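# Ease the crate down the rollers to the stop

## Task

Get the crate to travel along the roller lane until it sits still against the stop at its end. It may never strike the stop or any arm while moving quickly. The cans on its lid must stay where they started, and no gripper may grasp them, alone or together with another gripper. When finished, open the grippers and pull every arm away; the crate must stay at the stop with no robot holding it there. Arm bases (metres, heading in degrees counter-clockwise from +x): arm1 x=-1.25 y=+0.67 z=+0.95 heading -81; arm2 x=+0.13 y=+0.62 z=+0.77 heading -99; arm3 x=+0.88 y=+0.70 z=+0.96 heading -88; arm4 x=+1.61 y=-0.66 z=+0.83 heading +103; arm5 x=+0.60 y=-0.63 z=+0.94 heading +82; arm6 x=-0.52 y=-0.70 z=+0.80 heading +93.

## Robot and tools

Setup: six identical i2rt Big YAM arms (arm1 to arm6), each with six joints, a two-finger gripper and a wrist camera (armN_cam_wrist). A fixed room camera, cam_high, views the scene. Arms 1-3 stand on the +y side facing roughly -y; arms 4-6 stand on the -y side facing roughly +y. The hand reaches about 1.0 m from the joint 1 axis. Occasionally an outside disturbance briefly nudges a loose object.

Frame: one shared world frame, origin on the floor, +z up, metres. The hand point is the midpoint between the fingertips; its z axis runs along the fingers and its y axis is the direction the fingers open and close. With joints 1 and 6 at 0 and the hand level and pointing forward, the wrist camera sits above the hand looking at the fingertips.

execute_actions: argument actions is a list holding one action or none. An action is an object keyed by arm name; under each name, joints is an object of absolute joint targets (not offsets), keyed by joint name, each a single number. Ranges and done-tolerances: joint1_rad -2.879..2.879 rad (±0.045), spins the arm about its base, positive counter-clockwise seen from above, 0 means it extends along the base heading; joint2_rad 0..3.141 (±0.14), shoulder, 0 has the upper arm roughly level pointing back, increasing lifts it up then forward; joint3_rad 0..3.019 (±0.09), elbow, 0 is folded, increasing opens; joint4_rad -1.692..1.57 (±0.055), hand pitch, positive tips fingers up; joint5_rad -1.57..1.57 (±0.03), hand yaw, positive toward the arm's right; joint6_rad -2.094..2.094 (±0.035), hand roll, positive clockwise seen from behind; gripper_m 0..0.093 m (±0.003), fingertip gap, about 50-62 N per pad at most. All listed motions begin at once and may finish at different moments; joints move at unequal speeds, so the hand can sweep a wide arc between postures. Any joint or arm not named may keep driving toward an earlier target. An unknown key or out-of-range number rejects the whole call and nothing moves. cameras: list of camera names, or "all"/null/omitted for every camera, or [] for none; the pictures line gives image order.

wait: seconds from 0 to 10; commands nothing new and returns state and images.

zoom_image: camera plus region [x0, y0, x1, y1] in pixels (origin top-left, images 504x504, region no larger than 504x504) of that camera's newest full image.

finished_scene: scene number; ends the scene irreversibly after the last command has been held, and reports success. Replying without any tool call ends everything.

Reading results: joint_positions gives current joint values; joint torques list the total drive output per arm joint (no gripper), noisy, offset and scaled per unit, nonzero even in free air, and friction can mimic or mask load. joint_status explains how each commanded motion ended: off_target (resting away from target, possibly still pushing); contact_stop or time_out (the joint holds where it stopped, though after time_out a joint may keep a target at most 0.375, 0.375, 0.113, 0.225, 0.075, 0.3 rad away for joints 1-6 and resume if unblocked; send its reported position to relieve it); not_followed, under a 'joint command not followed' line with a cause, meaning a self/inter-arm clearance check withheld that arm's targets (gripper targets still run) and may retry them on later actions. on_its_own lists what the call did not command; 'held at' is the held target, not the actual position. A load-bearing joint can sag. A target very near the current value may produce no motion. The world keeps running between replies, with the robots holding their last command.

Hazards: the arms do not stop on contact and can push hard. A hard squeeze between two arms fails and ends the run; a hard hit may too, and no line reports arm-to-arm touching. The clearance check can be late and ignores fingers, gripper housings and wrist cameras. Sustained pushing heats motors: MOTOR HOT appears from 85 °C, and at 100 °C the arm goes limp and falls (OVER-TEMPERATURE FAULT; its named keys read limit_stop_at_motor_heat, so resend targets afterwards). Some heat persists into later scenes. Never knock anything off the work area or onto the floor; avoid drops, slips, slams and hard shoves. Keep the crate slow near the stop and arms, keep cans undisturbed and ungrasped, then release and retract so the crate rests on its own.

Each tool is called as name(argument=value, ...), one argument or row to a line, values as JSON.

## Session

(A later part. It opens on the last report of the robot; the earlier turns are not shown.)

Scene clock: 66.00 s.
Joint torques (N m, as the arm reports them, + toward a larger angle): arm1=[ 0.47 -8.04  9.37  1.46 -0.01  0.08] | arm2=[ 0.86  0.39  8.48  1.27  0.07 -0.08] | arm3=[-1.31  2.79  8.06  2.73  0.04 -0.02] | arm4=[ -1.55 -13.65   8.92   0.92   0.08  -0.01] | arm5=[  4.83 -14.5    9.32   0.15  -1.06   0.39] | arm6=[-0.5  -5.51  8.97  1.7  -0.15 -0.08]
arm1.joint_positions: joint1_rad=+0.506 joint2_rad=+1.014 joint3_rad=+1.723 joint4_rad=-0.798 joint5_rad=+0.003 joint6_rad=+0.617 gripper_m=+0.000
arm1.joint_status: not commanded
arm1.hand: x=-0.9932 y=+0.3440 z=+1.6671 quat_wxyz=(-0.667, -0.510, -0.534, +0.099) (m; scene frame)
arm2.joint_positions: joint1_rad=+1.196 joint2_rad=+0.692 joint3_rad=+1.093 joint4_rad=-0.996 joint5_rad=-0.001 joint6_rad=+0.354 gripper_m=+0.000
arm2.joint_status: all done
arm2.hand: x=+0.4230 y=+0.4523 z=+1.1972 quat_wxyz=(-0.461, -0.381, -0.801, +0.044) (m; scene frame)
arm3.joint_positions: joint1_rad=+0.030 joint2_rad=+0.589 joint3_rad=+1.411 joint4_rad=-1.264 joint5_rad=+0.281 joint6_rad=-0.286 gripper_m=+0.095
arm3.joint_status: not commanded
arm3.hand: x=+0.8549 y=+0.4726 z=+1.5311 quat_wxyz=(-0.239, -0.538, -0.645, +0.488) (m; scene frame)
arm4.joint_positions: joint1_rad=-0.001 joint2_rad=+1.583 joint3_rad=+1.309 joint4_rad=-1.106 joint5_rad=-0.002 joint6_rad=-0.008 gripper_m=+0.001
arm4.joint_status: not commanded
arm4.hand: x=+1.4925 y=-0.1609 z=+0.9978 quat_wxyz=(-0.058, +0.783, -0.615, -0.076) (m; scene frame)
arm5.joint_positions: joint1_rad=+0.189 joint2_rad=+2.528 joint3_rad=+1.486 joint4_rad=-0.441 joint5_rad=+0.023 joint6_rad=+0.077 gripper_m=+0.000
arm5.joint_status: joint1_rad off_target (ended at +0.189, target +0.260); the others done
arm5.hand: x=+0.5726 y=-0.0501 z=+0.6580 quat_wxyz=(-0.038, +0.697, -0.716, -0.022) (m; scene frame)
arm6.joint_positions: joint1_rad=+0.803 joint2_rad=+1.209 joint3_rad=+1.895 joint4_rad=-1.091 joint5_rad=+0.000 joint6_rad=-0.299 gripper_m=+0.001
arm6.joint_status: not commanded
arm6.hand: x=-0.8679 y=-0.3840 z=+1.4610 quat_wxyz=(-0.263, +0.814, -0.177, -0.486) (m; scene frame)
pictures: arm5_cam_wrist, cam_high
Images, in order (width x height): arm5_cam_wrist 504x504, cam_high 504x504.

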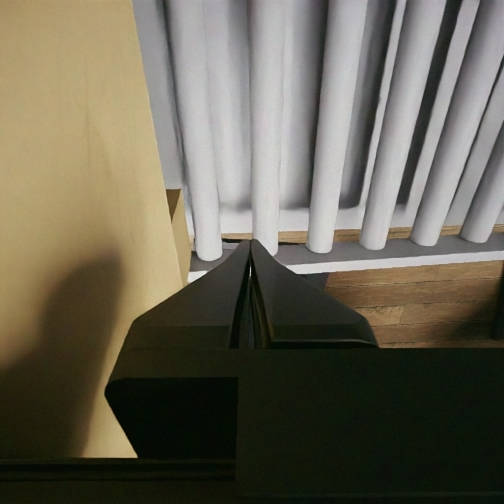

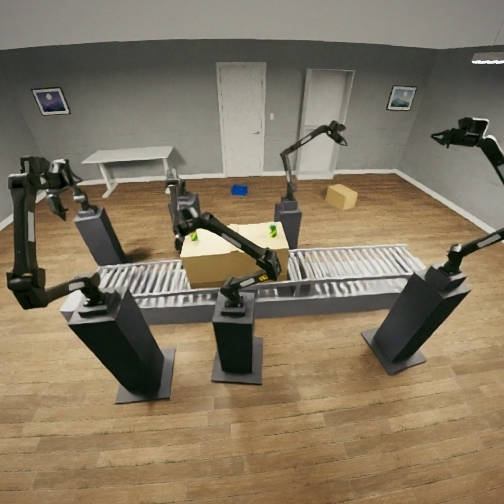

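execute_actions(
  actions=[
    {"arm5":{"joints":{"joint1_rad":0.16,"joint6_rad":0}},"arm3":{"joints":{"joint2_rad":1.6,"joint4_rad":-0.6,"joint5_rad":0,"joint6_rad":0,"gripper_m":0}},"arm2":{"joints":{"joint1_rad":0.6}}},
  ],
  cameras=[],
)

execute_actions(
  actions=[
    {"arm5":{"joints":{"joint1_rad":0.06,"joint6_rad":-0.1}},"arm3":{"joints":{"joint1_rad":0,"joint2_rad":2.54,"joint3_rad":1.49,"joint4_rad":-0.25}}},
  ],
  cameras=[],
)

execute_actions(
  actions=[
    {"arm5":{"joints":{"joint1_rad":-0.04,"joint6_rad":-0.2}}},
  ],
  cameras=[],
)

execute_actions(
  actions=[
    {"arm5":{"joints":{"joint1_rad":-0.14,"joint6_rad":-0.3}}},
  ],
  cameras=[],
)

execute_actions(
  actions=[
    {"arm5":{"joints":{"joint1_rad":-0.24,"joint6_rad":-0.38}}},
  ],
  cameras=["cam_high","arm5_cam_wrist","arm3_cam_wrist"],
)

Scene clock: 69.63 s.
Joint torques (N m, as the arm reports them, + toward a larger angle): arm1=[ 0.44 -8.08  9.37  1.46 -0.01  0.09] | arm2=[ 0.38  0.37  8.45  1.28  0.06 -0.08] | arm3=[ -1.37 -13.5    9.67   3.36  -0.18   0.07] | arm4=[ -1.27 -13.78   9.22   0.74   0.1   -0.01] | arm5=[  5.6  -15.23   9.14   0.07  -1.34   0.43] | arm6=[-0.59 -5.53  8.97  1.71 -0.15 -0.06]
arm1.joint_positions: joint1_rad=+0.506 joint2_rad=+1.014 joint3_rad=+1.723 joint4_rad=-0.798 joint5_rad=+0.003 joint6_rad=+0.617 gripper_m=+0.000
arm1.joint_status: not commanded
arm1.hand: x=-0.9932 y=+0.3440 z=+1.6671 quat_wxyz=(-0.667, -0.510, -0.534, +0.099) (m; scene frame)
arm2.joint_positions: joint1_rad=+0.603 joint2_rad=+0.692 joint3_rad=+1.093 joint4_rad=-0.996 joint5_rad=-0.001 joint6_rad=+0.354 gripper_m=+0.000
arm2.joint_status: all done
arm2.hand: x=+0.2806 y=+0.3232 z=+1.1989 quat_wxyz=(-0.429, -0.596, -0.654, +0.181) (m; scene frame)
arm3.joint_positions: joint1_rad=+0.030 joint2_rad=+1.591 joint3_rad=+1.417 joint4_rad=-0.622 joint5_rad=+0.003 joint6_rad=-0.013 gripper_m=+0.001
arm3.joint_status: all done
arm3.hand: x=+0.9305 y=+0.0524 z=+1.2216 quat_wxyz=(-0.272, -0.627, -0.682, +0.262) (m; scene frame)
arm4.joint_positions: joint1_rad=-0.001 joint2_rad=+1.583 joint3_rad=+1.309 joint4_rad=-1.106 joint5_rad=-0.002 joint6_rad=-0.008 gripper_m=+0.001
arm4.joint_status: not commanded
arm4.hand: x=+1.4925 y=-0.1609 z=+0.9978 quat_wxyz=(-0.058, +0.783, -0.615, -0.076) (m; scene frame)
arm5.joint_positions: joint1_rad=+0.075 joint2_rad=+2.530 joint3_rad=+1.488 joint4_rad=-0.441 joint5_rad=+0.028 joint6_rad=-0.026 gripper_m=+0.000
arm5.joint_status: joint1_rad off_target (ended at +0.075, target +0.160); the others done
arm5.hand: x=+0.6407 y=-0.0503 z=+0.6581 quat_wxyz=(-0.043, +0.692, -0.720, -0.016) (m; scene frame)
arm6.joint_positions: joint1_rad=+0.803 joint2_rad=+1.209 joint3_rad=+1.895 joint4_rad=-1.091 joint5_rad=+0.000 joint6_rad=-0.299 gripper_m=+0.001
arm6.joint_status: not commanded
arm6.hand: x=-0.8679 y=-0.3840 z=+1.4610 quat_wxyz=(-0.263, +0.814, -0.177, -0.486) (m; scene frame)
pictures: none
No camera images: the call's "cameras" was empty. Leave "cameras" out to get every camera's image.

Scene clock: 71.13 s.
Joint torques (N m, as the arm reports them, + toward a larger angle): arm1=[ 0.51 -8.06  9.36  1.46 -0.01  0.09] | arm2=[ 0.41  0.37  8.44  1.28  0.06 -0.08] | arm3=[ -1.44 -19.84   5.44   2.09  -0.14   0.07] | arm4=[ -1.48 -13.14   9.01   0.9    0.12  -0.01] | arm5=[  5.12 -15.52   8.48   0.09  -1.3    0.26] | arm6=[-0.62 -5.61  8.97  1.71 -0.15 -0.07]
arm1.joint_positions: joint1_rad=+0.506 joint2_rad=+1.014 joint3_rad=+1.723 joint4_rad=-0.798 joint5_rad=+0.003 joint6_rad=+0.617 gripper_m=+0.000
arm1.joint_status: not commanded
arm1.hand: x=-0.9932 y=+0.3440 z=+1.6671 quat_wxyz=(-0.667, -0.510, -0.534, +0.099) (m; scene frame)
arm2.joint_positions: joint1_rad=+0.603 joint2_rad=+0.692 joint3_rad=+1.093 joint4_rad=-0.996 joint5_rad=-0.001 joint6_rad=+0.354 gripper_m=+0.000
arm2.joint_status: not commanded
arm2.hand: x=+0.2806 y=+0.3232 z=+1.1989 quat_wxyz=(-0.429, -0.596, -0.654, +0.181) (m; scene frame)
arm3.joint_positions: joint1_rad=+0.002 joint2_rad=+2.545 joint3_rad=+1.471 joint4_rad=-0.267 joint5_rad=+0.002 joint6_rad=-0.013 gripper_m=+0.001
arm3.joint_status: all done
arm3.hand: x=+0.9087 y=+0.0855 z=+0.6682 quat_wxyz=(-0.080, -0.683, -0.721, +0.082) (m; scene frame)
arm4.joint_positions: joint1_rad=-0.001 joint2_rad=+1.583 joint3_rad=+1.309 joint4_rad=-1.106 joint5_rad=-0.002 joint6_rad=-0.008 gripper_m=+0.001
arm4.joint_status: not commanded
arm4.hand: x=+1.4925 y=-0.1609 z=+0.9978 quat_wxyz=(-0.058, +0.783, -0.615, -0.076) (m; scene frame)
arm5.joint_positions: joint1_rad=-0.017 joint2_rad=+2.530 joint3_rad=+1.495 joint4_rad=-0.441 joint5_rad=+0.027 joint6_rad=-0.112 gripper_m=+0.000
arm5.joint_status: joint1_rad off_target (ended at -0.017, target +0.060); the others done
arm5.hand: x=+0.6940 y=-0.0529 z=+0.6597 quat_wxyz=(-0.047, +0.690, -0.722, -0.015) (m; scene frame)
arm6.joint_positions: joint1_rad=+0.803 joint2_rad=+1.209 joint3_rad=+1.895 joint4_rad=-1.091 joint5_rad=+0.000 joint6_rad=-0.299 gripper_m=+0.001
arm6.joint_status: not commanded
arm6.hand: x=-0.8679 y=-0.3840 z=+1.4610 quat_wxyz=(-0.263, +0.814, -0.177, -0.486) (m; scene frame)
pictures: none
No camera images: the call's "cameras" was empty. Leave "cameras" out to get every camera's image.

Scene clock: 72.53 s.
Joint torques (N m, as the arm reports them, + toward a larger angle): arm1=[ 0.39 -8.01  9.37  1.44 -0.01  0.09] | arm2=[ 0.39  0.42  8.43  1.28  0.06 -0.08] | arm3=[ -1.48 -19.75   5.48   2.09  -0.13   0.07] | arm4=[ -1.96 -13.66   9.15   0.77   0.09   0.  ] | arm5=[  4.87 -15.54   7.59  -0.09  -1.27   0.29] | arm6=[-0.71 -5.4   8.99  1.72 -0.15 -0.07]
arm1.joint_positions: joint1_rad=+0.506 joint2_rad=+1.014 joint3_rad=+1.723 joint4_rad=-0.798 joint5_rad=+0.003 joint6_rad=+0.617 gripper_m=+0.000
arm1.joint_status: not commanded
arm1.hand: x=-0.9932 y=+0.3440 z=+1.6671 quat_wxyz=(-0.667, -0.510, -0.534, +0.099) (m; scene frame)
arm2.joint_positions: joint1_rad=+0.603 joint2_rad=+0.692 joint3_rad=+1.093 joint4_rad=-0.996 joint5_rad=-0.001 joint6_rad=+0.354 gripper_m=+0.000
arm2.joint_status: not commanded
arm2.hand: x=+0.2806 y=+0.3232 z=+1.1989 quat_wxyz=(-0.429, -0.596, -0.654, +0.181) (m; scene frame)
arm3.joint_positions: joint1_rad=+0.002 joint2_rad=+2.545 joint3_rad=+1.471 joint4_rad=-0.267 joint5_rad=+0.002 joint6_rad=-0.013 gripper_m=+0.001
arm3.joint_status: not commanded
arm3.hand: x=+0.9087 y=+0.0855 z=+0.6682 quat_wxyz=(-0.080, -0.683, -0.721, +0.082) (m; scene frame)
arm4.joint_positions: joint1_rad=-0.001 joint2_rad=+1.583 joint3_rad=+1.309 joint4_rad=-1.106 joint5_rad=-0.002 joint6_rad=-0.008 gripper_m=+0.001
arm4.joint_status: not commanded
arm4.hand: x=+1.4925 y=-0.1609 z=+0.9978 quat_wxyz=(-0.058, +0.783, -0.615, -0.076) (m; scene frame)
arm5.joint_positions: joint1_rad=-0.121 joint2_rad=+2.530 joint3_rad=+1.508 joint4_rad=-0.437 joint5_rad=+0.027 joint6_rad=-0.212 gripper_m=+0.000
arm5.joint_status: joint1_rad off_target (ended at -0.121, target -0.040); the others done
arm5.hand: x=+0.7562 y=-0.0580 z=+0.6630 quat_wxyz=(-0.056, +0.688, -0.723, -0.015) (m; scene frame)
arm6.joint_positions: joint1_rad=+0.803 joint2_rad=+1.209 joint3_rad=+1.895 joint4_rad=-1.091 joint5_rad=+0.000 joint6_rad=-0.299 gripper_m=+0.001
arm6.joint_status: not commanded
arm6.hand: x=-0.8679 y=-0.3840 z=+1.4610 quat_wxyz=(-0.263, +0.814, -0.177, -0.486) (m; scene frame)
pictures: none
No camera images: the call's "cameras" was empty. Leave "cameras" out to get every camera's image.

Scene clock: 73.93 s.
Joint torques (N m, as the arm reports them, + toward a larger angle): arm1=[ 0.4  -8.01  9.37  1.46 -0.01  0.09] | arm2=[ 0.39  0.39  8.44  1.27  0.06 -0.08] | arm3=[ -1.59 -19.92   5.48   2.1   -0.14   0.06] | arm4=[ -0.94 -13.27   8.94   0.71   0.11  -0.01] | arm5=[  4.84 -15.8    6.44  -0.2   -1.22   0.24] | arm6=[-0.62 -5.5   8.95  1.7  -0.15 -0.07]
arm1.joint_positions: joint1_rad=+0.506 joint2_rad=+1.014 joint3_rad=+1.723 joint4_rad=-0.798 joint5_rad=+0.003 joint6_rad=+0.617 gripper_m=+0.000
arm1.joint_status: not commanded
arm1.hand: x=-0.9932 y=+0.3440 z=+1.6671 quat_wxyz=(-0.667, -0.510, -0.534, +0.099) (m; scene frame)
arm2.joint_positions: joint1_rad=+0.603 joint2_rad=+0.692 joint3_rad=+1.093 joint4_rad=-0.996 joint5_rad=-0.001 joint6_rad=+0.354 gripper_m=+0.000
arm2.joint_status: not commanded
arm2.hand: x=+0.2806 y=+0.3232 z=+1.1989 quat_wxyz=(-0.429, -0.596, -0.654, +0.181) (m; scene frame)
arm3.joint_positions: joint1_rad=+0.002 joint2_rad=+2.545 joint3_rad=+1.471 joint4_rad=-0.267 joint5_rad=+0.002 joint6_rad=-0.013 gripper_m=+0.001
arm3.joint_status: not commanded
arm3.hand: x=+0.9087 y=+0.0855 z=+0.6682 quat_wxyz=(-0.080, -0.683, -0.721, +0.082) (m; scene frame)
arm4.joint_positions: joint1_rad=-0.001 joint2_rad=+1.583 joint3_rad=+1.309 joint4_rad=-1.106 joint5_rad=-0.002 joint6_rad=-0.008 gripper_m=+0.001
arm4.joint_status: not commanded
arm4.hand: x=+1.4925 y=-0.1609 z=+0.9978 quat_wxyz=(-0.058, +0.783, -0.615, -0.076) (m; scene frame)
arm5.joint_positions: joint1_rad=-0.214 joint2_rad=+2.530 joint3_rad=+1.521 joint4_rad=-0.431 joint5_rad=+0.025 joint6_rad=-0.308 gripper_m=+0.000
arm5.joint_status: joint1_rad off_target (ended at -0.214, target -0.140); the others done
arm5.hand: x=+0.8115 y=-0.0667 z=+0.6665 quat_wxyz=(-0.065, +0.689, -0.722, -0.015) (m; scene frame)
arm6.joint_positions: joint1_rad=+0.803 joint2_rad=+1.209 joint3_rad=+1.895 joint4_rad=-1.091 joint5_rad=+0.000 joint6_rad=-0.299 gripper_m=+0.001
arm6.joint_status: not commanded
arm6.hand: x=-0.8679 y=-0.3840 z=+1.4610 quat_wxyz=(-0.263, +0.814, -0.177, -0.486) (m; scene frame)
pictures: none
No camera images: the call's "cameras" was empty. Leave "cameras" out to get every camera's image.

Scene clock: 75.30 s.
Joint torques (N m, as the arm reports them, + toward a larger angle): arm1=[ 0.44 -8.03  9.35  1.47 -0.01  0.09] | arm2=[ 0.37  0.39  8.44  1.29  0.06 -0.08] | arm3=[ -1.48 -19.9    5.47   2.11  -0.13   0.07] | arm4=[ -1.38 -13.37   9.02   0.85   0.1   -0.01] | arm5=[  4.55 -15.92   5.77  -0.4   -1.14   0.19] | arm6=[-0.59 -5.42  8.97  1.71 -0.15 -0.07]
arm1.joint_positions: joint1_rad=+0.506 joint2_rad=+1.014 joint3_rad=+1.723 joint4_rad=-0.798 joint5_rad=+0.003 joint6_rad=+0.617 gripper_m=+0.000
arm1.joint_status: not commanded
arm1.hand: x=-0.9932 y=+0.3440 z=+1.6671 quat_wxyz=(-0.667, -0.510, -0.534, +0.099) (m; scene frame)
arm2.joint_positions: joint1_rad=+0.603 joint2_rad=+0.692 joint3_rad=+1.093 joint4_rad=-0.996 joint5_rad=-0.001 joint6_rad=+0.354 gripper_m=+0.000
arm2.joint_status: not commanded
arm2.hand: x=+0.2806 y=+0.3232 z=+1.1989 quat_wxyz=(-0.429, -0.596, -0.654, +0.181) (m; scene frame)
arm3.joint_positions: joint1_rad=+0.002 joint2_rad=+2.545 joint3_rad=+1.471 joint4_rad=-0.267 joint5_rad=+0.002 joint6_rad=-0.013 gripper_m=+0.001
arm3.joint_status: not commanded
arm3.hand: x=+0.9087 y=+0.0855 z=+0.6682 quat_wxyz=(-0.080, -0.683, -0.721, +0.082) (m; scene frame)
arm4.joint_positions: joint1_rad=-0.001 joint2_rad=+1.583 joint3_rad=+1.309 joint4_rad=-1.106 joint5_rad=-0.002 joint6_rad=-0.008 gripper_m=+0.001
arm4.joint_status: not commanded
arm4.hand: x=+1.4925 y=-0.1609 z=+0.9978 quat_wxyz=(-0.058, +0.783, -0.615, -0.076) (m; scene frame)
arm5.joint_positions: joint1_rad=-0.312 joint2_rad=+2.530 joint3_rad=+1.534 joint4_rad=-0.424 joint5_rad=+0.023 joint6_rad=-0.385 gripper_m=+0.000
arm5.joint_status: joint1_rad off_target (ended at -0.312, target -0.240); the others done
arm5.hand: x=+0.8698 y=-0.0819 z=+0.6703 quat_wxyz=(-0.075, +0.681, -0.728, -0.013) (m; scene frame)
arm6.joint_positions: joint1_rad=+0.803 joint2_rad=+1.209 joint3_rad=+1.895 joint4_rad=-1.091 joint5_rad=+0.000 joint6_rad=-0.299 gripper_m=+0.001
arm6.joint_status: not commanded
arm6.hand: x=-0.8679 y=-0.3840 z=+1.4610 quat_wxyz=(-0.263, +0.814, -0.177, -0.486) (m; scene frame)
pictures: arm3_cam_wrist, arm5_cam_wrist, cam_high
Images, in order (width x height): arm3_cam_wrist 504x504, arm5_cam_wrist 504x504, cam_high 504x504.

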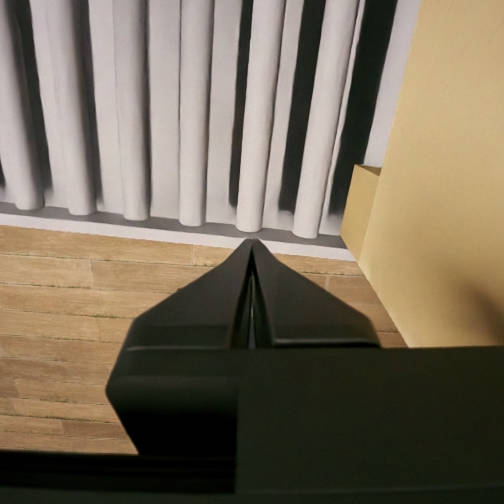

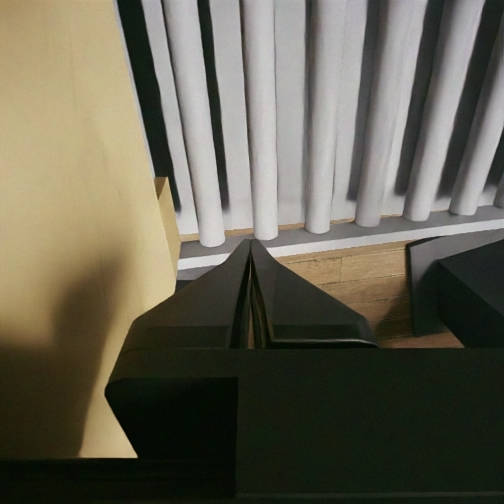

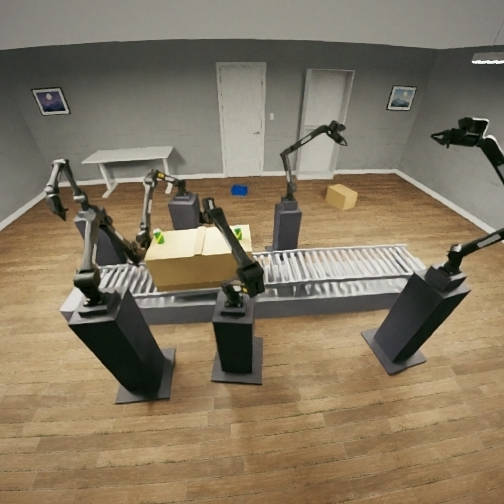

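execute_actions(
  actions=[
    {"arm5":{"joints":{"joint1_rad":-0.34}},"arm3":{"joints":{"joint1_rad":-0.03}}},
  ],
  cameras=[],
)

execute_actions(
  actions=[
    {"arm5":{"joints":{"joint1_rad":-1.0}}},
  ],
  cameras=[],
)

execute_actions(
  actions=[
    {"arm5":{"joints":{"joint2_rad":1.7,"joint3_rad":0.9,"joint4_rad":-0.8}},"arm3":{"joints":{"joint1_rad":0.06,"joint2_rad":2.62,"joint3_rad":1.67,"joint4_rad":-0.46,"joint6_rad":0.1}}},
  ],
  cameras=[],
)

execute_actions(
  actions=[
    {"arm5":{"joints":{"joint2_rad":0.8}},"arm3":{"joints":{"joint1_rad":0.14,"joint2_rad":2.7,"joint3_rad":1.84,"joint4_rad":-0.65,"joint6_rad":0.2}}},
  ],
  cameras=[],
)

execute_actions(
  actions=[
    {"arm4":{"joints":{"joint1_rad":0.42,"joint2_rad":2.48,"joint3_rad":1.67,"joint4_rad":-0.45,"joint6_rad":0.65}},"arm3":{"joints":{"joint1_rad":0.23,"joint6_rad":0.3}}},
  ],
  cameras=["cam_high","arm4_cam_wrist","arm3_cam_wrist"],
)

Scene clock: 78.93 s.
Joint torques (N m, as the arm reports them, + toward a larger angle): arm1=[ 0.54 -8.02  9.38  1.45 -0.01  0.09] | arm2=[ 0.41  0.35  8.45  1.28  0.06 -0.08] | arm3=[ -2.63 -19.87   5.47   2.11   0.17   0.  ] | arm4=[ -1.19 -13.18   8.93   0.9    0.11   0.01] | arm5=[  3.35 -15.67   5.15  -0.41  -0.88   0.18] | arm6=[-0.63 -5.49  8.99  1.74 -0.15 -0.08]
arm1.joint_positions: joint1_rad=+0.506 joint2_rad=+1.014 joint3_rad=+1.723 joint4_rad=-0.798 joint5_rad=+0.003 joint6_rad=+0.617 gripper_m=+0.000
arm1.joint_status: not commanded
arm1.hand: x=-0.9932 y=+0.3440 z=+1.6671 quat_wxyz=(-0.667, -0.510, -0.534, +0.099) (m; scene frame)
arm2.joint_positions: joint1_rad=+0.603 joint2_rad=+0.692 joint3_rad=+1.093 joint4_rad=-0.996 joint5_rad=-0.001 joint6_rad=+0.354 gripper_m=+0.000
arm2.joint_status: not commanded
arm2.hand: x=+0.2806 y=+0.3232 z=+1.1989 quat_wxyz=(-0.429, -0.596, -0.654, +0.181) (m; scene frame)
arm3.joint_positions: joint1_rad=-0.013 joint2_rad=+2.545 joint3_rad=+1.471 joint4_rad=-0.267 joint5_rad=-0.005 joint6_rad=-0.005 gripper_m=+0.001
arm3.joint_status: all done
arm3.hand: x=+0.9012 y=+0.0852 z=+0.6682 quat_wxyz=(-0.083, -0.690, -0.714, +0.080) (m; scene frame)
arm4.joint_positions: joint1_rad=-0.001 joint2_rad=+1.583 joint3_rad=+1.309 joint4_rad=-1.106 joint5_rad=-0.002 joint6_rad=-0.008 gripper_m=+0.001
arm4.joint_status: not commanded
arm4.hand: x=+1.4925 y=-0.1609 z=+0.9978 quat_wxyz=(-0.058, +0.783, -0.615, -0.076) (m; scene frame)
arm5.joint_positions: joint1_rad=-0.394 joint2_rad=+2.530 joint3_rad=+1.539 joint4_rad=-0.423 joint5_rad=+0.017 joint6_rad=-0.385 gripper_m=+0.000
arm5.joint_status: joint1_rad off_target (ended at -0.394, target -0.340)
arm5.hand: x=+0.9148 y=-0.1028 z=+0.6719 quat_wxyz=(-0.078, +0.651, -0.755, -0.014) (m; scene frame)
arm6.joint_positions: joint1_rad=+0.803 joint2_rad=+1.209 joint3_rad=+1.895 joint4_rad=-1.091 joint5_rad=+0.000 joint6_rad=-0.299 gripper_m=+0.001
arm6.joint_status: not commanded
arm6.hand: x=-0.8679 y=-0.3840 z=+1.4610 quat_wxyz=(-0.263, +0.814, -0.177, -0.486) (m; scene frame)
pictures: none
No camera images: the call's "cameras" was empty. Leave "cameras" out to get every camera's image.

Scene clock: 80.80 s.
Joint torques (N m, as the arm reports them, + toward a larger angle): arm1=[ 0.42 -8.06  9.34  1.47 -0.01  0.08] | arm2=[ 0.43  0.35  8.44  1.29  0.06 -0.08] | arm3=[ -5.57 -19.88   5.5    1.91   0.88  -0.15] | arm4=[ -1.23 -14.46   9.04   0.96   0.18  -0.01] | arm5=[ -2.46 -15.83   5.3   -0.2   -0.18   0.18] | arm6=[-0.66 -5.56  8.99  1.7  -0.14 -0.07]
arm1.joint_positions: joint1_rad=+0.506 joint2_rad=+1.014 joint3_rad=+1.723 joint4_rad=-0.798 joint5_rad=+0.003 joint6_rad=+0.617 gripper_m=+0.000
arm1.joint_status: not commanded
arm1.hand: x=-0.9932 y=+0.3440 z=+1.6671 quat_wxyz=(-0.667, -0.510, -0.534, +0.099) (m; scene frame)
arm2.joint_positions: joint1_rad=+0.603 joint2_rad=+0.692 joint3_rad=+1.093 joint4_rad=-0.996 joint5_rad=-0.001 joint6_rad=+0.354 gripper_m=+0.000
arm2.joint_status: not commanded
arm2.hand: x=+0.2806 y=+0.3232 z=+1.1989 quat_wxyz=(-0.429, -0.596, -0.654, +0.181) (m; scene frame)
arm3.joint_positions: joint1_rad=+0.030 joint2_rad=+2.545 joint3_rad=+1.471 joint4_rad=-0.263 joint5_rad=-0.022 joint6_rad=+0.010 gripper_m=+0.001
arm3.joint_status: not commanded
arm3.hand: x=+0.9304 y=+0.0858 z=+0.6683 quat_wxyz=(-0.092, -0.680, -0.724, +0.073) (m; scene frame)
arm4.joint_positions: joint1_rad=-0.001 joint2_rad=+1.583 joint3_rad=+1.309 joint4_rad=-1.106 joint5_rad=-0.002 joint6_rad=-0.008 gripper_m=+0.001
arm4.joint_status: not commanded
arm4.hand: x=+1.4925 y=-0.1609 z=+0.9978 quat_wxyz=(-0.058, +0.783, -0.615, -0.076) (m; scene frame)
arm5.joint_positions: joint1_rad=-0.992 joint2_rad=+2.530 joint3_rad=+1.537 joint4_rad=-0.429 joint5_rad=+0.002 joint6_rad=-0.385 gripper_m=+0.000
arm5.joint_status: all done
arm5.hand: x=+1.1552 y=-0.3721 z=+0.6731 quat_wxyz=(-0.076, +0.400, -0.913, +0.001) (m; scene frame)
arm6.joint_positions: joint1_rad=+0.803 joint2_rad=+1.209 joint3_rad=+1.895 joint4_rad=-1.091 joint5_rad=+0.000 joint6_rad=-0.299 gripper_m=+0.001
arm6.joint_status: not commanded
arm6.hand: x=-0.8679 y=-0.3840 z=+1.4610 quat_wxyz=(-0.263, +0.814, -0.177, -0.486) (m; scene frame)
pictures: none
No camera images: the call's "cameras" was empty. Leave "cameras" out to get every camera's image.

Scene clock: 82.43 s.
Joint torques (N m, as the arm reports them, + toward a larger angle): arm1=[ 0.44 -8.01  9.37  1.46 -0.01  0.09] | arm2=[ 0.4   0.35  8.44  1.28  0.06 -0.08] | arm3=[ -7.68 -18.43   5.85  -0.02   1.14  -0.17] | arm4=[ -1.15 -13.76   8.99   0.8    0.11  -0.06] | arm5=[-1.61 -9.47  6.38 -0.64 -0.2   0.14] | arm6=[-0.69 -5.61  8.95  1.73 -0.14 -0.07]
arm1.joint_positions: joint1_rad=+0.506 joint2_rad=+1.014 joint3_rad=+1.723 joint4_rad=-0.798 joint5_rad=+0.003 joint6_rad=+0.617 gripper_m=+0.000
arm1.joint_status: not commanded
arm1.hand: x=-0.9932 y=+0.3440 z=+1.6671 quat_wxyz=(-0.667, -0.510, -0.534, +0.099) (m; scene frame)
arm2.joint_positions: joint1_rad=+0.603 joint2_rad=+0.692 joint3_rad=+1.093 joint4_rad=-0.996 joint5_rad=-0.001 joint6_rad=+0.354 gripper_m=+0.000
arm2.joint_status: not commanded
arm2.hand: x=+0.2806 y=+0.3232 z=+1.1989 quat_wxyz=(-0.429, -0.596, -0.654, +0.181) (m; scene frame)
arm3.joint_positions: joint1_rad=+0.153 joint2_rad=+2.587 joint3_rad=+1.659 joint4_rad=-0.437 joint5_rad=-0.028 joint6_rad=+0.112 gripper_m=+0.001
arm3.joint_status: joint1_rad off_target (ended at +0.153, target +0.060); the others done
arm3.hand: x=+1.0146 y=+0.0506 z=+0.6818 quat_wxyz=(-0.090, -0.673, -0.732, +0.051) (m; scene frame)
arm4.joint_positions: joint1_rad=-0.001 joint2_rad=+1.583 joint3_rad=+1.309 joint4_rad=-1.106 joint5_rad=-0.002 joint6_rad=-0.008 gripper_m=+0.001
arm4.joint_status: not commanded
arm4.hand: x=+1.4925 y=-0.1609 z=+0.9978 quat_wxyz=(-0.058, +0.783, -0.615, -0.076) (m; scene frame)
arm5.joint_positions: joint1_rad=-0.992 joint2_rad=+1.713 joint3_rad=+0.906 joint4_rad=-0.789 joint5_rad=+0.002 joint6_rad=-0.385 gripper_m=+0.000
arm5.joint_status: all done
arm5.hand: x=+0.9594 y=-0.4630 z=+0.9174 quat_wxyz=(+0.010, +0.401, -0.916, +0.004) (m; scene frame)
arm6.joint_positions: joint1_rad=+0.803 joint2_rad=+1.209 joint3_rad=+1.895 joint4_rad=-1.091 joint5_rad=+0.000 joint6_rad=-0.299 gripper_m=+0.001
arm6.joint_status: not commanded
arm6.hand: x=-0.8679 y=-0.3840 z=+1.4610 quat_wxyz=(-0.263, +0.814, -0.177, -0.486) (m; scene frame)
pictures: none
No camera images: the call's "cameras" was empty. Leave "cameras" out to get every camera's image.

Scene clock: 83.90 s.
Joint torques (N m, as the arm reports them, + toward a larger angle): arm1=[ 0.42 -8.    9.34  1.45 -0.01  0.09] | arm2=[ 0.38  0.35  8.43  1.27  0.06 -0.08] | arm3=[ -6.23 -19.11   6.71  -0.28   0.89  -0.11] | arm4=[ -1.46 -13.97   9.12   0.93   0.11  -0.05] | arm5=[-1.38 -0.37 11.72  0.96 -0.17  0.2 ] | arm6=[-0.6  -5.48  9.02  1.71 -0.15 -0.07]
arm1.joint_positions: joint1_rad=+0.506 joint2_rad=+1.014 joint3_rad=+1.723 joint4_rad=-0.798 joint5_rad=+0.003 joint6_rad=+0.617 gripper_m=+0.000
arm1.joint_status: not commanded
arm1.hand: x=-0.9932 y=+0.3440 z=+1.6671 quat_wxyz=(-0.667, -0.510, -0.534, +0.099) (m; scene frame)
arm2.joint_positions: joint1_rad=+0.603 joint2_rad=+0.692 joint3_rad=+1.093 joint4_rad=-0.996 joint5_rad=-0.001 joint6_rad=+0.354 gripper_m=+0.000
arm2.joint_status: not commanded
arm2.hand: x=+0.2806 y=+0.3232 z=+1.1989 quat_wxyz=(-0.429, -0.596, -0.654, +0.181) (m; scene frame)
arm3.joint_positions: joint1_rad=+0.210 joint2_rad=+2.664 joint3_rad=+1.821 joint4_rad=-0.627 joint5_rad=-0.022 joint6_rad=+0.207 gripper_m=+0.001
arm3.joint_status: joint1_rad off_target (ended at +0.210, target +0.140); the others done
arm3.hand: x=+1.0523 y=+0.0501 z=+0.6699 quat_wxyz=(-0.047, -0.690, -0.722, +0.019) (m; scene frame)
arm4.joint_positions: joint1_rad=-0.001 joint2_rad=+1.583 joint3_rad=+1.309 joint4_rad=-1.106 joint5_rad=-0.002 joint6_rad=-0.008 gripper_m=+0.001
arm4.joint_status: not commanded
arm4.hand: x=+1.4925 y=-0.1609 z=+0.9978 quat_wxyz=(-0.058, +0.783, -0.615, -0.076) (m; scene frame)
arm5.joint_positions: joint1_rad=-0.992 joint2_rad=+0.798 joint3_rad=+0.898 joint4_rad=-0.791 joint5_rad=+0.002 joint6_rad=-0.385 gripper_m=+0.000
arm5.joint_status: all done
arm5.hand: x=+0.9346 y=-0.4729 z=+1.2734 quat_wxyz=(-0.427, +0.363, -0.828, -0.009) (m; scene frame)
arm6.joint_positions: joint1_rad=+0.803 joint2_rad=+1.209 joint3_rad=+1.895 joint4_rad=-1.091 joint5_rad=+0.000 joint6_rad=-0.299 gripper_m=+0.001
arm6.joint_status: not commanded
arm6.hand: x=-0.8679 y=-0.3840 z=+1.4610 quat_wxyz=(-0.263, +0.814, -0.177, -0.486) (m; scene frame)
pictures: none
No camera images: the call's "cameras" was empty. Leave "cameras" out to get every camera's image.

Scene clock: 85.67 s.
Joint torques (N m, as the arm reports them, + toward a larger angle): arm1=[ 0.41 -8.06  9.36  1.42 -0.01  0.09] | arm2=[ 0.4   0.39  8.44  1.27  0.06 -0.08] | arm3=[ -7.09 -19.32   5.59   0.01   0.98  -0.09] | arm4=[ -0.87 -26.82   8.4    1.69   0.14   0.02] | arm5=[-1.49 -0.89 11.39  0.93 -0.17  0.24] | arm6=[-0.65 -5.5   8.97  1.73 -0.15 -0.07]
arm1.joint_positions: joint1_rad=+0.506 joint2_rad=+1.014 joint3_rad=+1.723 joint4_rad=-0.798 joint5_rad=+0.003 joint6_rad=+0.617 gripper_m=+0.000
arm1.joint_status: not commanded
arm1.hand: x=-0.9932 y=+0.3440 z=+1.6671 quat_wxyz=(-0.667, -0.510, -0.534, +0.099) (m; scene frame)
arm2.joint_positions: joint1_rad=+0.603 joint2_rad=+0.692 joint3_rad=+1.093 joint4_rad=-0.996 joint5_rad=-0.001 joint6_rad=+0.354 gripper_m=+0.000
arm2.joint_status: not commanded
arm2.hand: x=+0.2806 y=+0.3232 z=+1.1989 quat_wxyz=(-0.429, -0.596, -0.654, +0.181) (m; scene frame)
arm3.joint_positions: joint1_rad=+0.311 joint2_rad=+2.664 joint3_rad=+1.841 joint4_rad=-0.631 joint5_rad=-0.023 joint6_rad=+0.303 gripper_m=+0.001
arm3.joint_status: joint1_rad off_target (ended at +0.311, target +0.230); the others done
arm3.hand: x=+1.1202 y=+0.0616 z=+0.6751 quat_wxyz=(-0.056, -0.688, -0.723, +0.017) (m; scene frame)
arm4.joint_positions: joint1_rad=+0.414 joint2_rad=+2.507 joint3_rad=+1.654 joint4_rad=-0.470 joint5_rad=-0.002 joint6_rad=+0.641 gripper_m=+0.001
arm4.joint_status: all done
arm4.hand: x=+1.2005 y=-0.1140 z=+0.6083 quat_wxyz=(-0.016, +0.703, -0.700, -0.123) (m; scene frame)
arm5.joint_positions: joint1_rad=-0.992 joint2_rad=+0.798 joint3_rad=+0.898 joint4_rad=-0.791 joint5_rad=+0.002 joint6_rad=-0.385 gripper_m=+0.000
arm5.joint_status: not commanded
arm5.hand: x=+0.9346 y=-0.4729 z=+1.2734 quat_wxyz=(-0.427, +0.363, -0.828, -0.009) (m; scene frame)
arm6.joint_positions: joint1_rad=+0.803 joint2_rad=+1.209 joint3_rad=+1.895 joint4_rad=-1.091 joint5_rad=+0.000 joint6_rad=-0.299 gripper_m=+0.001
arm6.joint_status: not commanded
arm6.hand: x=-0.8679 y=-0.3840 z=+1.4610 quat_wxyz=(-0.263, +0.814, -0.177, -0.486) (m; scene frame)
pictures: arm3_cam_wrist, arm4_cam_wrist, cam_high
Images, in order (width x height): arm3_cam_wrist 504x504, arm4_cam_wrist 504x504, cam_high 504x504.

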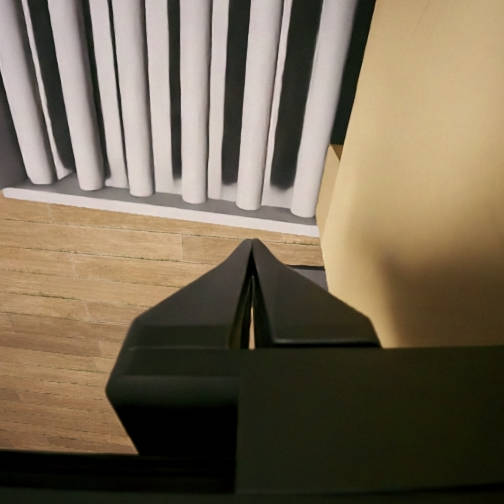

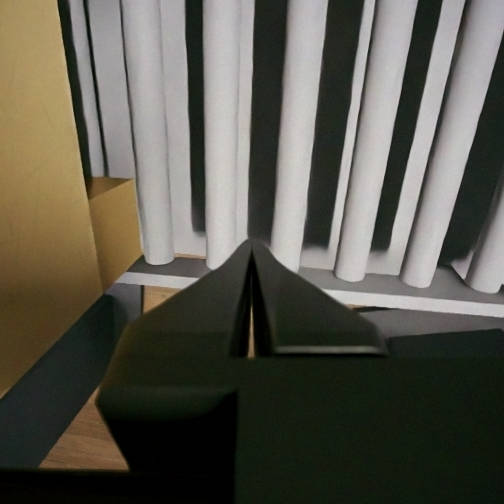

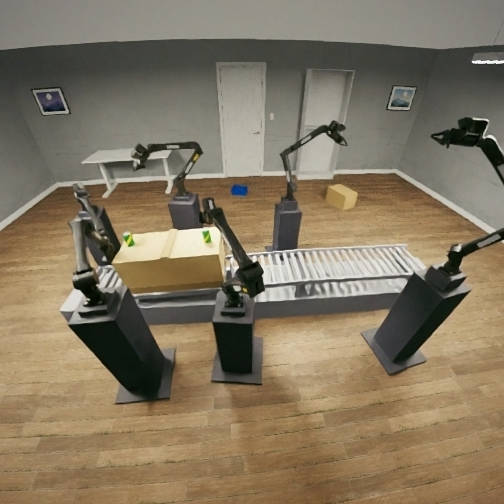

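execute_actions(
  actions=[
    {"arm3":{"joints":{"joint1_rad":0.32}},"arm4":{"joints":{"joint1_rad":0.49}}},
  ],
  cameras=[],
)

execute_actions(
  actions=[
    {"arm3":{"joints":{"joint1_rad":0.41}}},
  ],
  cameras=[],
)

execute_actions(
  actions=[
    {"arm3":{"joints":{"joint1_rad":1.3}},"arm4":{"joints":{"joint1_rad":0.43}}},
  ],
  cameras=[],
)

execute_actions(
  actions=[
    {"arm3":{"joints":{"joint2_rad":1.8,"joint3_rad":1.2}},"arm4":{"joints":{"joint1_rad":0.34,"joint6_rad":0.55}}},
  ],
  cameras=[],
)

execute_actions(
  actions=[
    {"arm3":{"joints":{"joint2_rad":1.0}},"arm4":{"joints":{"joint1_rad":0.25,"joint6_rad":0.46}}},
  ],
  cameras=[],
)

execute_actions(
  actions=[
    {"arm4":{"joints":{"joint1_rad":0.16,"joint6_rad":0.37}}},
  ],
  cameras=["cam_high","arm4_cam_wrist"],
)

Scene clock: 88.90 s.
Joint torques (N m, as the arm reports them, + toward a larger angle): arm1=[ 0.42 -8.01  9.37  1.47 -0.01  0.09] | arm2=[ 0.38  0.37  8.44  1.27  0.06 -0.08] | arm3=[ -6.04 -19.39   5.14   0.05   0.79  -0.09] | arm4=[ -1.12 -27.37   8.59   1.67   0.15  -0.05] | arm5=[-2.   -1.01 11.57  1.   -0.21  0.21] | arm6=[-0.58 -5.57  8.97  1.72 -0.15 -0.07]
arm1.joint_positions: joint1_rad=+0.506 joint2_rad=+1.014 joint3_rad=+1.723 joint4_rad=-0.798 joint5_rad=+0.003 joint6_rad=+0.617 gripper_m=+0.000
arm1.joint_status: not commanded
arm1.hand: x=-0.9932 y=+0.3440 z=+1.6671 quat_wxyz=(-0.667, -0.510, -0.534, +0.099) (m; scene frame)
arm2.joint_positions: joint1_rad=+0.603 joint2_rad=+0.692 joint3_rad=+1.093 joint4_rad=-0.996 joint5_rad=-0.001 joint6_rad=+0.354 gripper_m=+0.000
arm2.joint_status: not commanded
arm2.hand: x=+0.2806 y=+0.3232 z=+1.1989 quat_wxyz=(-0.429, -0.596, -0.654, +0.181) (m; scene frame)
arm3.joint_positions: joint1_rad=+0.386 joint2_rad=+2.664 joint3_rad=+1.848 joint4_rad=-0.631 joint5_rad=-0.019 joint6_rad=+0.303 gripper_m=+0.001
arm3.joint_status: joint1_rad off_target (ended at +0.386, target +0.320)
arm3.hand: x=+1.1684 y=+0.0773 z=+0.6771 quat_wxyz=(-0.059, -0.660, -0.748, +0.018) (m; scene frame)
arm4.joint_positions: joint1_rad=+0.494 joint2_rad=+2.507 joint3_rad=+1.654 joint4_rad=-0.470 joint5_rad=-0.001 joint6_rad=+0.642 gripper_m=+0.001
arm4.joint_status: all done
arm4.hand: x=+1.1585 y=-0.1484 z=+0.6084 quat_wxyz=(-0.012, +0.731, -0.671, -0.123) (m; scene frame)
arm5.joint_positions: joint1_rad=-0.992 joint2_rad=+0.798 joint3_rad=+0.898 joint4_rad=-0.791 joint5_rad=+0.002 joint6_rad=-0.385 gripper_m=+0.000
arm5.joint_status: not commanded
arm5.hand: x=+0.9346 y=-0.4729 z=+1.2734 quat_wxyz=(-0.427, +0.363, -0.828, -0.009) (m; scene frame)
arm6.joint_positions: joint1_rad=+0.803 joint2_rad=+1.209 joint3_rad=+1.895 joint4_rad=-1.091 joint5_rad=+0.000 joint6_rad=-0.299 gripper_m=+0.001
arm6.joint_status: not commanded
arm6.hand: x=-0.8679 y=-0.3840 z=+1.4610 quat_wxyz=(-0.263, +0.814, -0.177, -0.486) (m; scene frame)
pictures: none
No camera images: the call's "cameras" was empty. Leave "cameras" out to get every camera's image.

Scene clock: 90.13 s.
Joint torques (N m, as the arm reports them, + toward a larger angle): arm1=[ 0.44 -8.    9.35  1.46 -0.01  0.09] | arm2=[ 0.41  0.39  8.44  1.28  0.06 -0.08] | arm3=[ -4.33 -19.35   5.16   0.02   0.41  -0.09] | arm4=[  0.23 -27.21   8.94   1.63  -0.09  -0.1 ] | arm5=[-1.96 -0.12 11.6   0.81 -0.19  0.26] | arm6=[-0.62 -5.49  8.97  1.7  -0.15 -0.07]
arm1.joint_positions: joint1_rad=+0.506 joint2_rad=+1.014 joint3_rad=+1.723 joint4_rad=-0.798 joint5_rad=+0.003 joint6_rad=+0.617 gripper_m=+0.000
arm1.joint_status: not commanded
arm1.hand: x=-0.9932 y=+0.3440 z=+1.6671 quat_wxyz=(-0.667, -0.510, -0.534, +0.099) (m; scene frame)
arm2.joint_positions: joint1_rad=+0.603 joint2_rad=+0.692 joint3_rad=+1.093 joint4_rad=-0.996 joint5_rad=-0.001 joint6_rad=+0.354 gripper_m=+0.000
arm2.joint_status: not commanded
arm2.hand: x=+0.2806 y=+0.3232 z=+1.1989 quat_wxyz=(-0.429, -0.596, -0.654, +0.181) (m; scene frame)
arm3.joint_positions: joint1_rad=+0.452 joint2_rad=+2.664 joint3_rad=+1.848 joint4_rad=-0.631 joint5_rad=-0.010 joint6_rad=+0.303 gripper_m=+0.001
arm3.joint_status: all done
arm3.hand: x=+1.2069 y=+0.0968 z=+0.6768 quat_wxyz=(-0.057, -0.636, -0.770, +0.020) (m; scene frame)
arm4.joint_positions: joint1_rad=+0.467 joint2_rad=+2.506 joint3_rad=+1.652 joint4_rad=-0.470 joint5_rad=+0.004 joint6_rad=+0.647 gripper_m=+0.001
arm4.joint_status: not commanded
arm4.hand: x=+1.1733 y=-0.1359 z=+0.6089 quat_wxyz=(-0.016, +0.720, -0.683, -0.123) (m; scene frame)
arm5.joint_positions: joint1_rad=-0.992 joint2_rad=+0.798 joint3_rad=+0.898 joint4_rad=-0.791 joint5_rad=+0.002 joint6_rad=-0.385 gripper_m=+0.000
arm5.joint_status: not commanded
arm5.hand: x=+0.9346 y=-0.4729 z=+1.2734 quat_wxyz=(-0.427, +0.363, -0.828, -0.009) (m; scene frame)
arm6.joint_positions: joint1_rad=+0.803 joint2_rad=+1.209 joint3_rad=+1.895 joint4_rad=-1.091 joint5_rad=+0.000 joint6_rad=-0.299 gripper_m=+0.001
arm6.joint_status: not commanded
arm6.hand: x=-0.8679 y=-0.3840 z=+1.4610 quat_wxyz=(-0.263, +0.814, -0.177, -0.486) (m; scene frame)
pictures: none
No camera images: the call's "cameras" was empty. Leave "cameras" out to get every camera's image.

Scene clock: 92.23 s.
Joint torques (N m, as the arm reports them, + toward a larger angle): arm1=[ 0.43 -8.04  9.36  1.45 -0.01  0.09] | arm2=[ 0.39  0.37  8.44  1.27  0.06 -0.08] | arm3=[ -1.23 -19.29   5.34   0.15   0.05  -0.09] | arm4=[  3.   -27.07   9.67   1.29  -0.54   0.22] | arm5=[-2.12 -0.26 11.54  0.97 -0.16  0.22] | arm6=[-0.57 -5.56  8.97  1.7  -0.14 -0.07]
arm1.joint_positions: joint1_rad=+0.506 joint2_rad=+1.014 joint3_rad=+1.723 joint4_rad=-0.798 joint5_rad=+0.003 joint6_rad=+0.617 gripper_m=+0.000
arm1.joint_status: not commanded
arm1.hand: x=-0.9932 y=+0.3440 z=+1.6671 quat_wxyz=(-0.667, -0.510, -0.534, +0.099) (m; scene frame)
arm2.joint_positions: joint1_rad=+0.603 joint2_rad=+0.692 joint3_rad=+1.093 joint4_rad=-0.996 joint5_rad=-0.001 joint6_rad=+0.354 gripper_m=+0.000
arm2.joint_status: not commanded
arm2.hand: x=+0.2806 y=+0.3232 z=+1.1989 quat_wxyz=(-0.429, -0.596, -0.654, +0.181) (m; scene frame)
arm3.joint_positions: joint1_rad=+1.298 joint2_rad=+2.664 joint3_rad=+1.844 joint4_rad=-0.634 joint5_rad=-0.001 joint6_rad=+0.303 gripper_m=+0.001
arm3.joint_status: all done
arm3.hand: x=+1.5440 y=+0.5397 z=+0.6742 quat_wxyz=(-0.056, -0.264, -0.963, -0.002) (m; scene frame)
arm4.joint_positions: joint1_rad=+0.363 joint2_rad=+2.506 joint3_rad=+1.641 joint4_rad=-0.470 joint5_rad=+0.015 joint6_rad=+0.613 gripper_m=+0.001
arm4.joint_status: joint1_rad off_target (ended at +0.363, target +0.430)
arm4.hand: x=+1.2347 y=-0.0977 z=+0.6052 quat_wxyz=(-0.028, +0.695, -0.709, -0.115) (m; scene frame)
arm5.joint_positions: joint1_rad=-0.992 joint2_rad=+0.798 joint3_rad=+0.898 joint4_rad=-0.791 joint5_rad=+0.002 joint6_rad=-0.385 gripper_m=+0.000
arm5.joint_status: not commanded
arm5.hand: x=+0.9346 y=-0.4729 z=+1.2734 quat_wxyz=(-0.427, +0.363, -0.828, -0.009) (m; scene frame)
arm6.joint_positions: joint1_rad=+0.803 joint2_rad=+1.209 joint3_rad=+1.895 joint4_rad=-1.091 joint5_rad=+0.000 joint6_rad=-0.299 gripper_m=+0.001
arm6.joint_status: not commanded
arm6.hand: x=-0.8679 y=-0.3840 z=+1.4610 quat_wxyz=(-0.263, +0.814, -0.177, -0.486) (m; scene frame)
pictures: none
No camera images: the call's "cameras" was empty. Leave "cameras" out to get every camera's image.

Scene clock: 93.80 s.
Joint torques (N m, as the arm reports them, + toward a larger angle): arm1=[ 0.53 -8.06  9.39  1.46 -0.01  0.09] | arm2=[ 0.37  0.39  8.45  1.28  0.06 -0.08] | arm3=[ -1.19 -14.     7.09   0.96   0.04  -0.09] | arm4=[  2.83 -27.39   9.7    1.66  -0.64   0.18] | arm5=[-0.99 -0.6  11.49  0.84 -0.19  0.22] | arm6=[-0.44 -5.5   9.    1.72 -0.15 -0.07]
arm1.joint_positions: joint1_rad=+0.506 joint2_rad=+1.014 joint3_rad=+1.723 joint4_rad=-0.798 joint5_rad=+0.003 joint6_rad=+0.617 gripper_m=+0.000
arm1.joint_status: not commanded
arm1.hand: x=-0.9932 y=+0.3440 z=+1.6671 quat_wxyz=(-0.667, -0.510, -0.534, +0.099) (m; scene frame)
arm2.joint_positions: joint1_rad=+0.603 joint2_rad=+0.692 joint3_rad=+1.093 joint4_rad=-0.996 joint5_rad=-0.001 joint6_rad=+0.354 gripper_m=+0.000
arm2.joint_status: not commanded
arm2.hand: x=+0.2806 y=+0.3232 z=+1.1989 quat_wxyz=(-0.429, -0.596, -0.654, +0.181) (m; scene frame)
arm3.joint_positions: joint1_rad=+1.298 joint2_rad=+1.785 joint3_rad=+1.201 joint4_rad=-0.641 joint5_rad=-0.001 joint6_rad=+0.303 gripper_m=+0.001
arm3.joint_status: all done
arm3.hand: x=+1.4403 y=+0.5646 z=+0.9980 quat_wxyz=(-0.170, -0.261, -0.950, -0.006) (m; scene frame)
arm4.joint_positions: joint1_rad=+0.275 joint2_rad=+2.506 joint3_rad=+1.641 joint4_rad=-0.470 joint5_rad=+0.017 joint6_rad=+0.520 gripper_m=+0.001
arm4.joint_status: joint1_rad off_target (ended at +0.275, target +0.340); the others done
arm4.hand: x=+1.2856 y=-0.0667 z=+0.6052 quat_wxyz=(-0.040, +0.697, -0.707, -0.111) (m; scene frame)
arm5.joint_positions: joint1_rad=-0.992 joint2_rad=+0.798 joint3_rad=+0.898 joint4_rad=-0.791 joint5_rad=+0.002 joint6_rad=-0.385 gripper_m=+0.000
arm5.joint_status: not commanded
arm5.hand: x=+0.9346 y=-0.4729 z=+1.2734 quat_wxyz=(-0.427, +0.363, -0.828, -0.009) (m; scene frame)
arm6.joint_positions: joint1_rad=+0.803 joint2_rad=+1.209 joint3_rad=+1.895 joint4_rad=-1.091 joint5_rad=+0.000 joint6_rad=-0.299 gripper_m=+0.001
arm6.joint_status: not commanded
arm6.hand: x=-0.8679 y=-0.3840 z=+1.4610 quat_wxyz=(-0.263, +0.814, -0.177, -0.486) (m; scene frame)
pictures: none
No camera images: the call's "cameras" was empty. Leave "cameras" out to get every camera's image.

Scene clock: 95.30 s.
Joint torques (N m, as the arm reports them, + toward a larger angle): arm1=[ 0.39 -8.09  9.36  1.44 -0.01  0.09] | arm2=[ 0.4   0.36  8.44  1.28  0.06 -0.08] | arm3=[-1.21 -3.78 10.04  2.06  0.03 -0.11] | arm4=[  3.19 -27.14   9.66   1.67  -0.75   0.25] | arm5=[-1.55 -0.14 11.55  0.87 -0.23  0.21] | arm6=[-0.62 -5.61  8.96  1.7  -0.14 -0.06]
arm1.joint_positions: joint1_rad=+0.506 joint2_rad=+1.014 joint3_rad=+1.723 joint4_rad=-0.798 joint5_rad=+0.003 joint6_rad=+0.617 gripper_m=+0.000
arm1.joint_status: not commanded
arm1.hand: x=-0.9932 y=+0.3440 z=+1.6671 quat_wxyz=(-0.667, -0.510, -0.534, +0.099) (m; scene frame)
arm2.joint_positions: joint1_rad=+0.603 joint2_rad=+0.692 joint3_rad=+1.093 joint4_rad=-0.996 joint5_rad=-0.001 joint6_rad=+0.354 gripper_m=+0.000
arm2.joint_status: not commanded
arm2.hand: x=+0.2806 y=+0.3232 z=+1.1989 quat_wxyz=(-0.429, -0.596, -0.654, +0.181) (m; scene frame)
arm3.joint_positions: joint1_rad=+1.298 joint2_rad=+0.982 joint3_rad=+1.186 joint4_rad=-0.641 joint5_rad=-0.001 joint6_rad=+0.303 gripper_m=+0.001
arm3.joint_status: all done
arm3.hand: x=+1.3391 y=+0.5891 z=+1.4107 quat_wxyz=(-0.535, -0.223, -0.815, -0.019) (m; scene frame)
arm4.joint_positions: joint1_rad=+0.176 joint2_rad=+2.506 joint3_rad=+1.641 joint4_rad=-0.470 joint5_rad=+0.020 joint6_rad=+0.424 gripper_m=+0.001
arm4.joint_status: joint1_rad off_target (ended at +0.176, target +0.250); joint6_rad off_target (ended at +0.424, target +0.460)
arm4.hand: x=+1.3457 y=-0.0375 z=+0.6052 quat_wxyz=(-0.051, +0.696, -0.708, -0.107) (m; scene frame)
arm5.joint_positions: joint1_rad=-0.992 joint2_rad=+0.798 joint3_rad=+0.898 joint4_rad=-0.791 joint5_rad=+0.002 joint6_rad=-0.385 gripper_m=+0.000
arm5.joint_status: not commanded
arm5.hand: x=+0.9346 y=-0.4729 z=+1.2734 quat_wxyz=(-0.427, +0.363, -0.828, -0.009) (m; scene frame)
arm6.joint_positions: joint1_rad=+0.803 joint2_rad=+1.209 joint3_rad=+1.895 joint4_rad=-1.091 joint5_rad=+0.000 joint6_rad=-0.299 gripper_m=+0.001
arm6.joint_status: not commanded
arm6.hand: x=-0.8679 y=-0.3840 z=+1.4610 quat_wxyz=(-0.263, +0.814, -0.177, -0.486) (m; scene frame)
pictures: none
No camera images: the call's "cameras" was empty. Leave "cameras" out to get every camera's image.

Scene clock: 96.77 s.
Joint torques (N m, as the arm reports them, + toward a larger angle): arm1=[ 0.45 -7.95  9.36  1.45 -0.02  0.08] | arm2=[ 0.37  0.41  8.44  1.28  0.06 -0.08] | arm3=[-1.17 -3.81 10.02  2.11  0.03 -0.11] | arm4=[  3.77 -27.45   9.71   1.61  -0.83   0.24] | arm5=[-1.51 -0.6  11.47  0.74 -0.21  0.22] | arm6=[-0.69 -5.45  8.98  1.7  -0.15 -0.07]
arm1.joint_positions: joint1_rad=+0.506 joint2_rad=+1.014 joint3_rad=+1.723 joint4_rad=-0.798 joint5_rad=+0.003 joint6_rad=+0.617 gripper_m=+0.000
arm1.joint_status: not commanded
arm1.hand: x=-0.9932 y=+0.3440 z=+1.6671 quat_wxyz=(-0.667, -0.510, -0.534, +0.099) (m; scene frame)
arm2.joint_positions: joint1_rad=+0.603 joint2_rad=+0.692 joint3_rad=+1.093 joint4_rad=-0.996 joint5_rad=-0.001 joint6_rad=+0.354 gripper_m=+0.000
arm2.joint_status: not commanded
arm2.hand: x=+0.2806 y=+0.3232 z=+1.1989 quat_wxyz=(-0.429, -0.596, -0.654, +0.181) (m; scene frame)
arm3.joint_positions: joint1_rad=+1.298 joint2_rad=+0.982 joint3_rad=+1.186 joint4_rad=-0.641 joint5_rad=-0.001 joint6_rad=+0.303 gripper_m=+0.001
arm3.joint_status: not commanded
arm3.hand: x=+1.3391 y=+0.5891 z=+1.4107 quat_wxyz=(-0.535, -0.223, -0.815, -0.019) (m; scene frame)
arm4.joint_positions: joint1_rad=+0.084 joint2_rad=+2.506 joint3_rad=+1.641 joint4_rad=-0.470 joint5_rad=+0.021 joint6_rad=+0.334 gripper_m=+0.001
arm4.joint_status: joint1_rad off_target (ended at +0.084, target +0.160); joint6_rad off_target (ended at +0.334, target +0.370)
arm4.hand: x=+1.4037 y=-0.0159 z=+0.6052 quat_wxyz=(-0.061, +0.695, -0.709, -0.101) (m; scene frame)
arm5.joint_positions: joint1_rad=-0.992 joint2_rad=+0.798 joint3_rad=+0.898 joint4_rad=-0.791 joint5_rad=+0.002 joint6_rad=-0.385 gripper_m=+0.000
arm5.joint_status: not commanded
arm5.hand: x=+0.9346 y=-0.4729 z=+1.2734 quat_wxyz=(-0.427, +0.363, -0.828, -0.009) (m; scene frame)
arm6.joint_positions: joint1_rad=+0.803 joint2_rad=+1.209 joint3_rad=+1.895 joint4_rad=-1.091 joint5_rad=+0.000 joint6_rad=-0.299 gripper_m=+0.001
arm6.joint_status: not commanded
arm6.hand: x=-0.8679 y=-0.3840 z=+1.4610 quat_wxyz=(-0.263, +0.814, -0.177, -0.486) (m; scene frame)
pictures: arm4_cam_wrist, cam_high
Images, in order (width x height): arm4_cam_wrist 504x504, cam_high 504x504.

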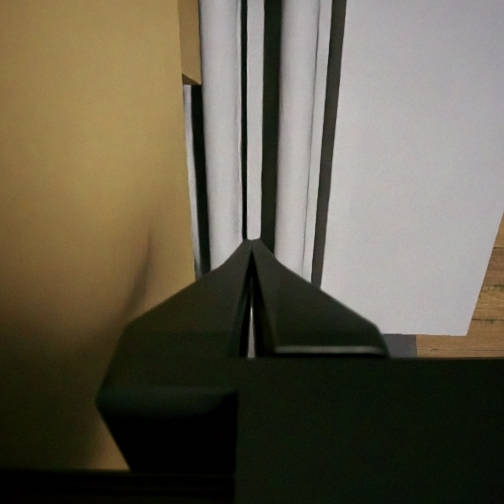

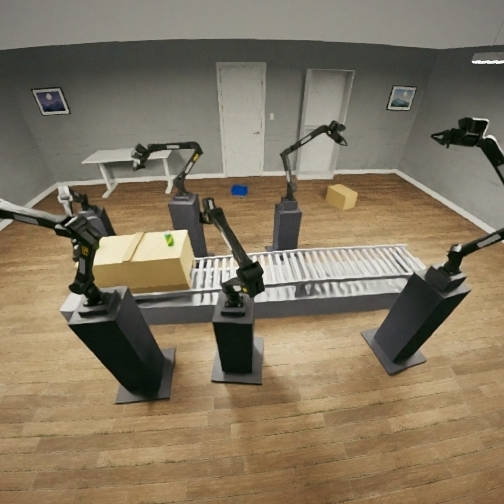

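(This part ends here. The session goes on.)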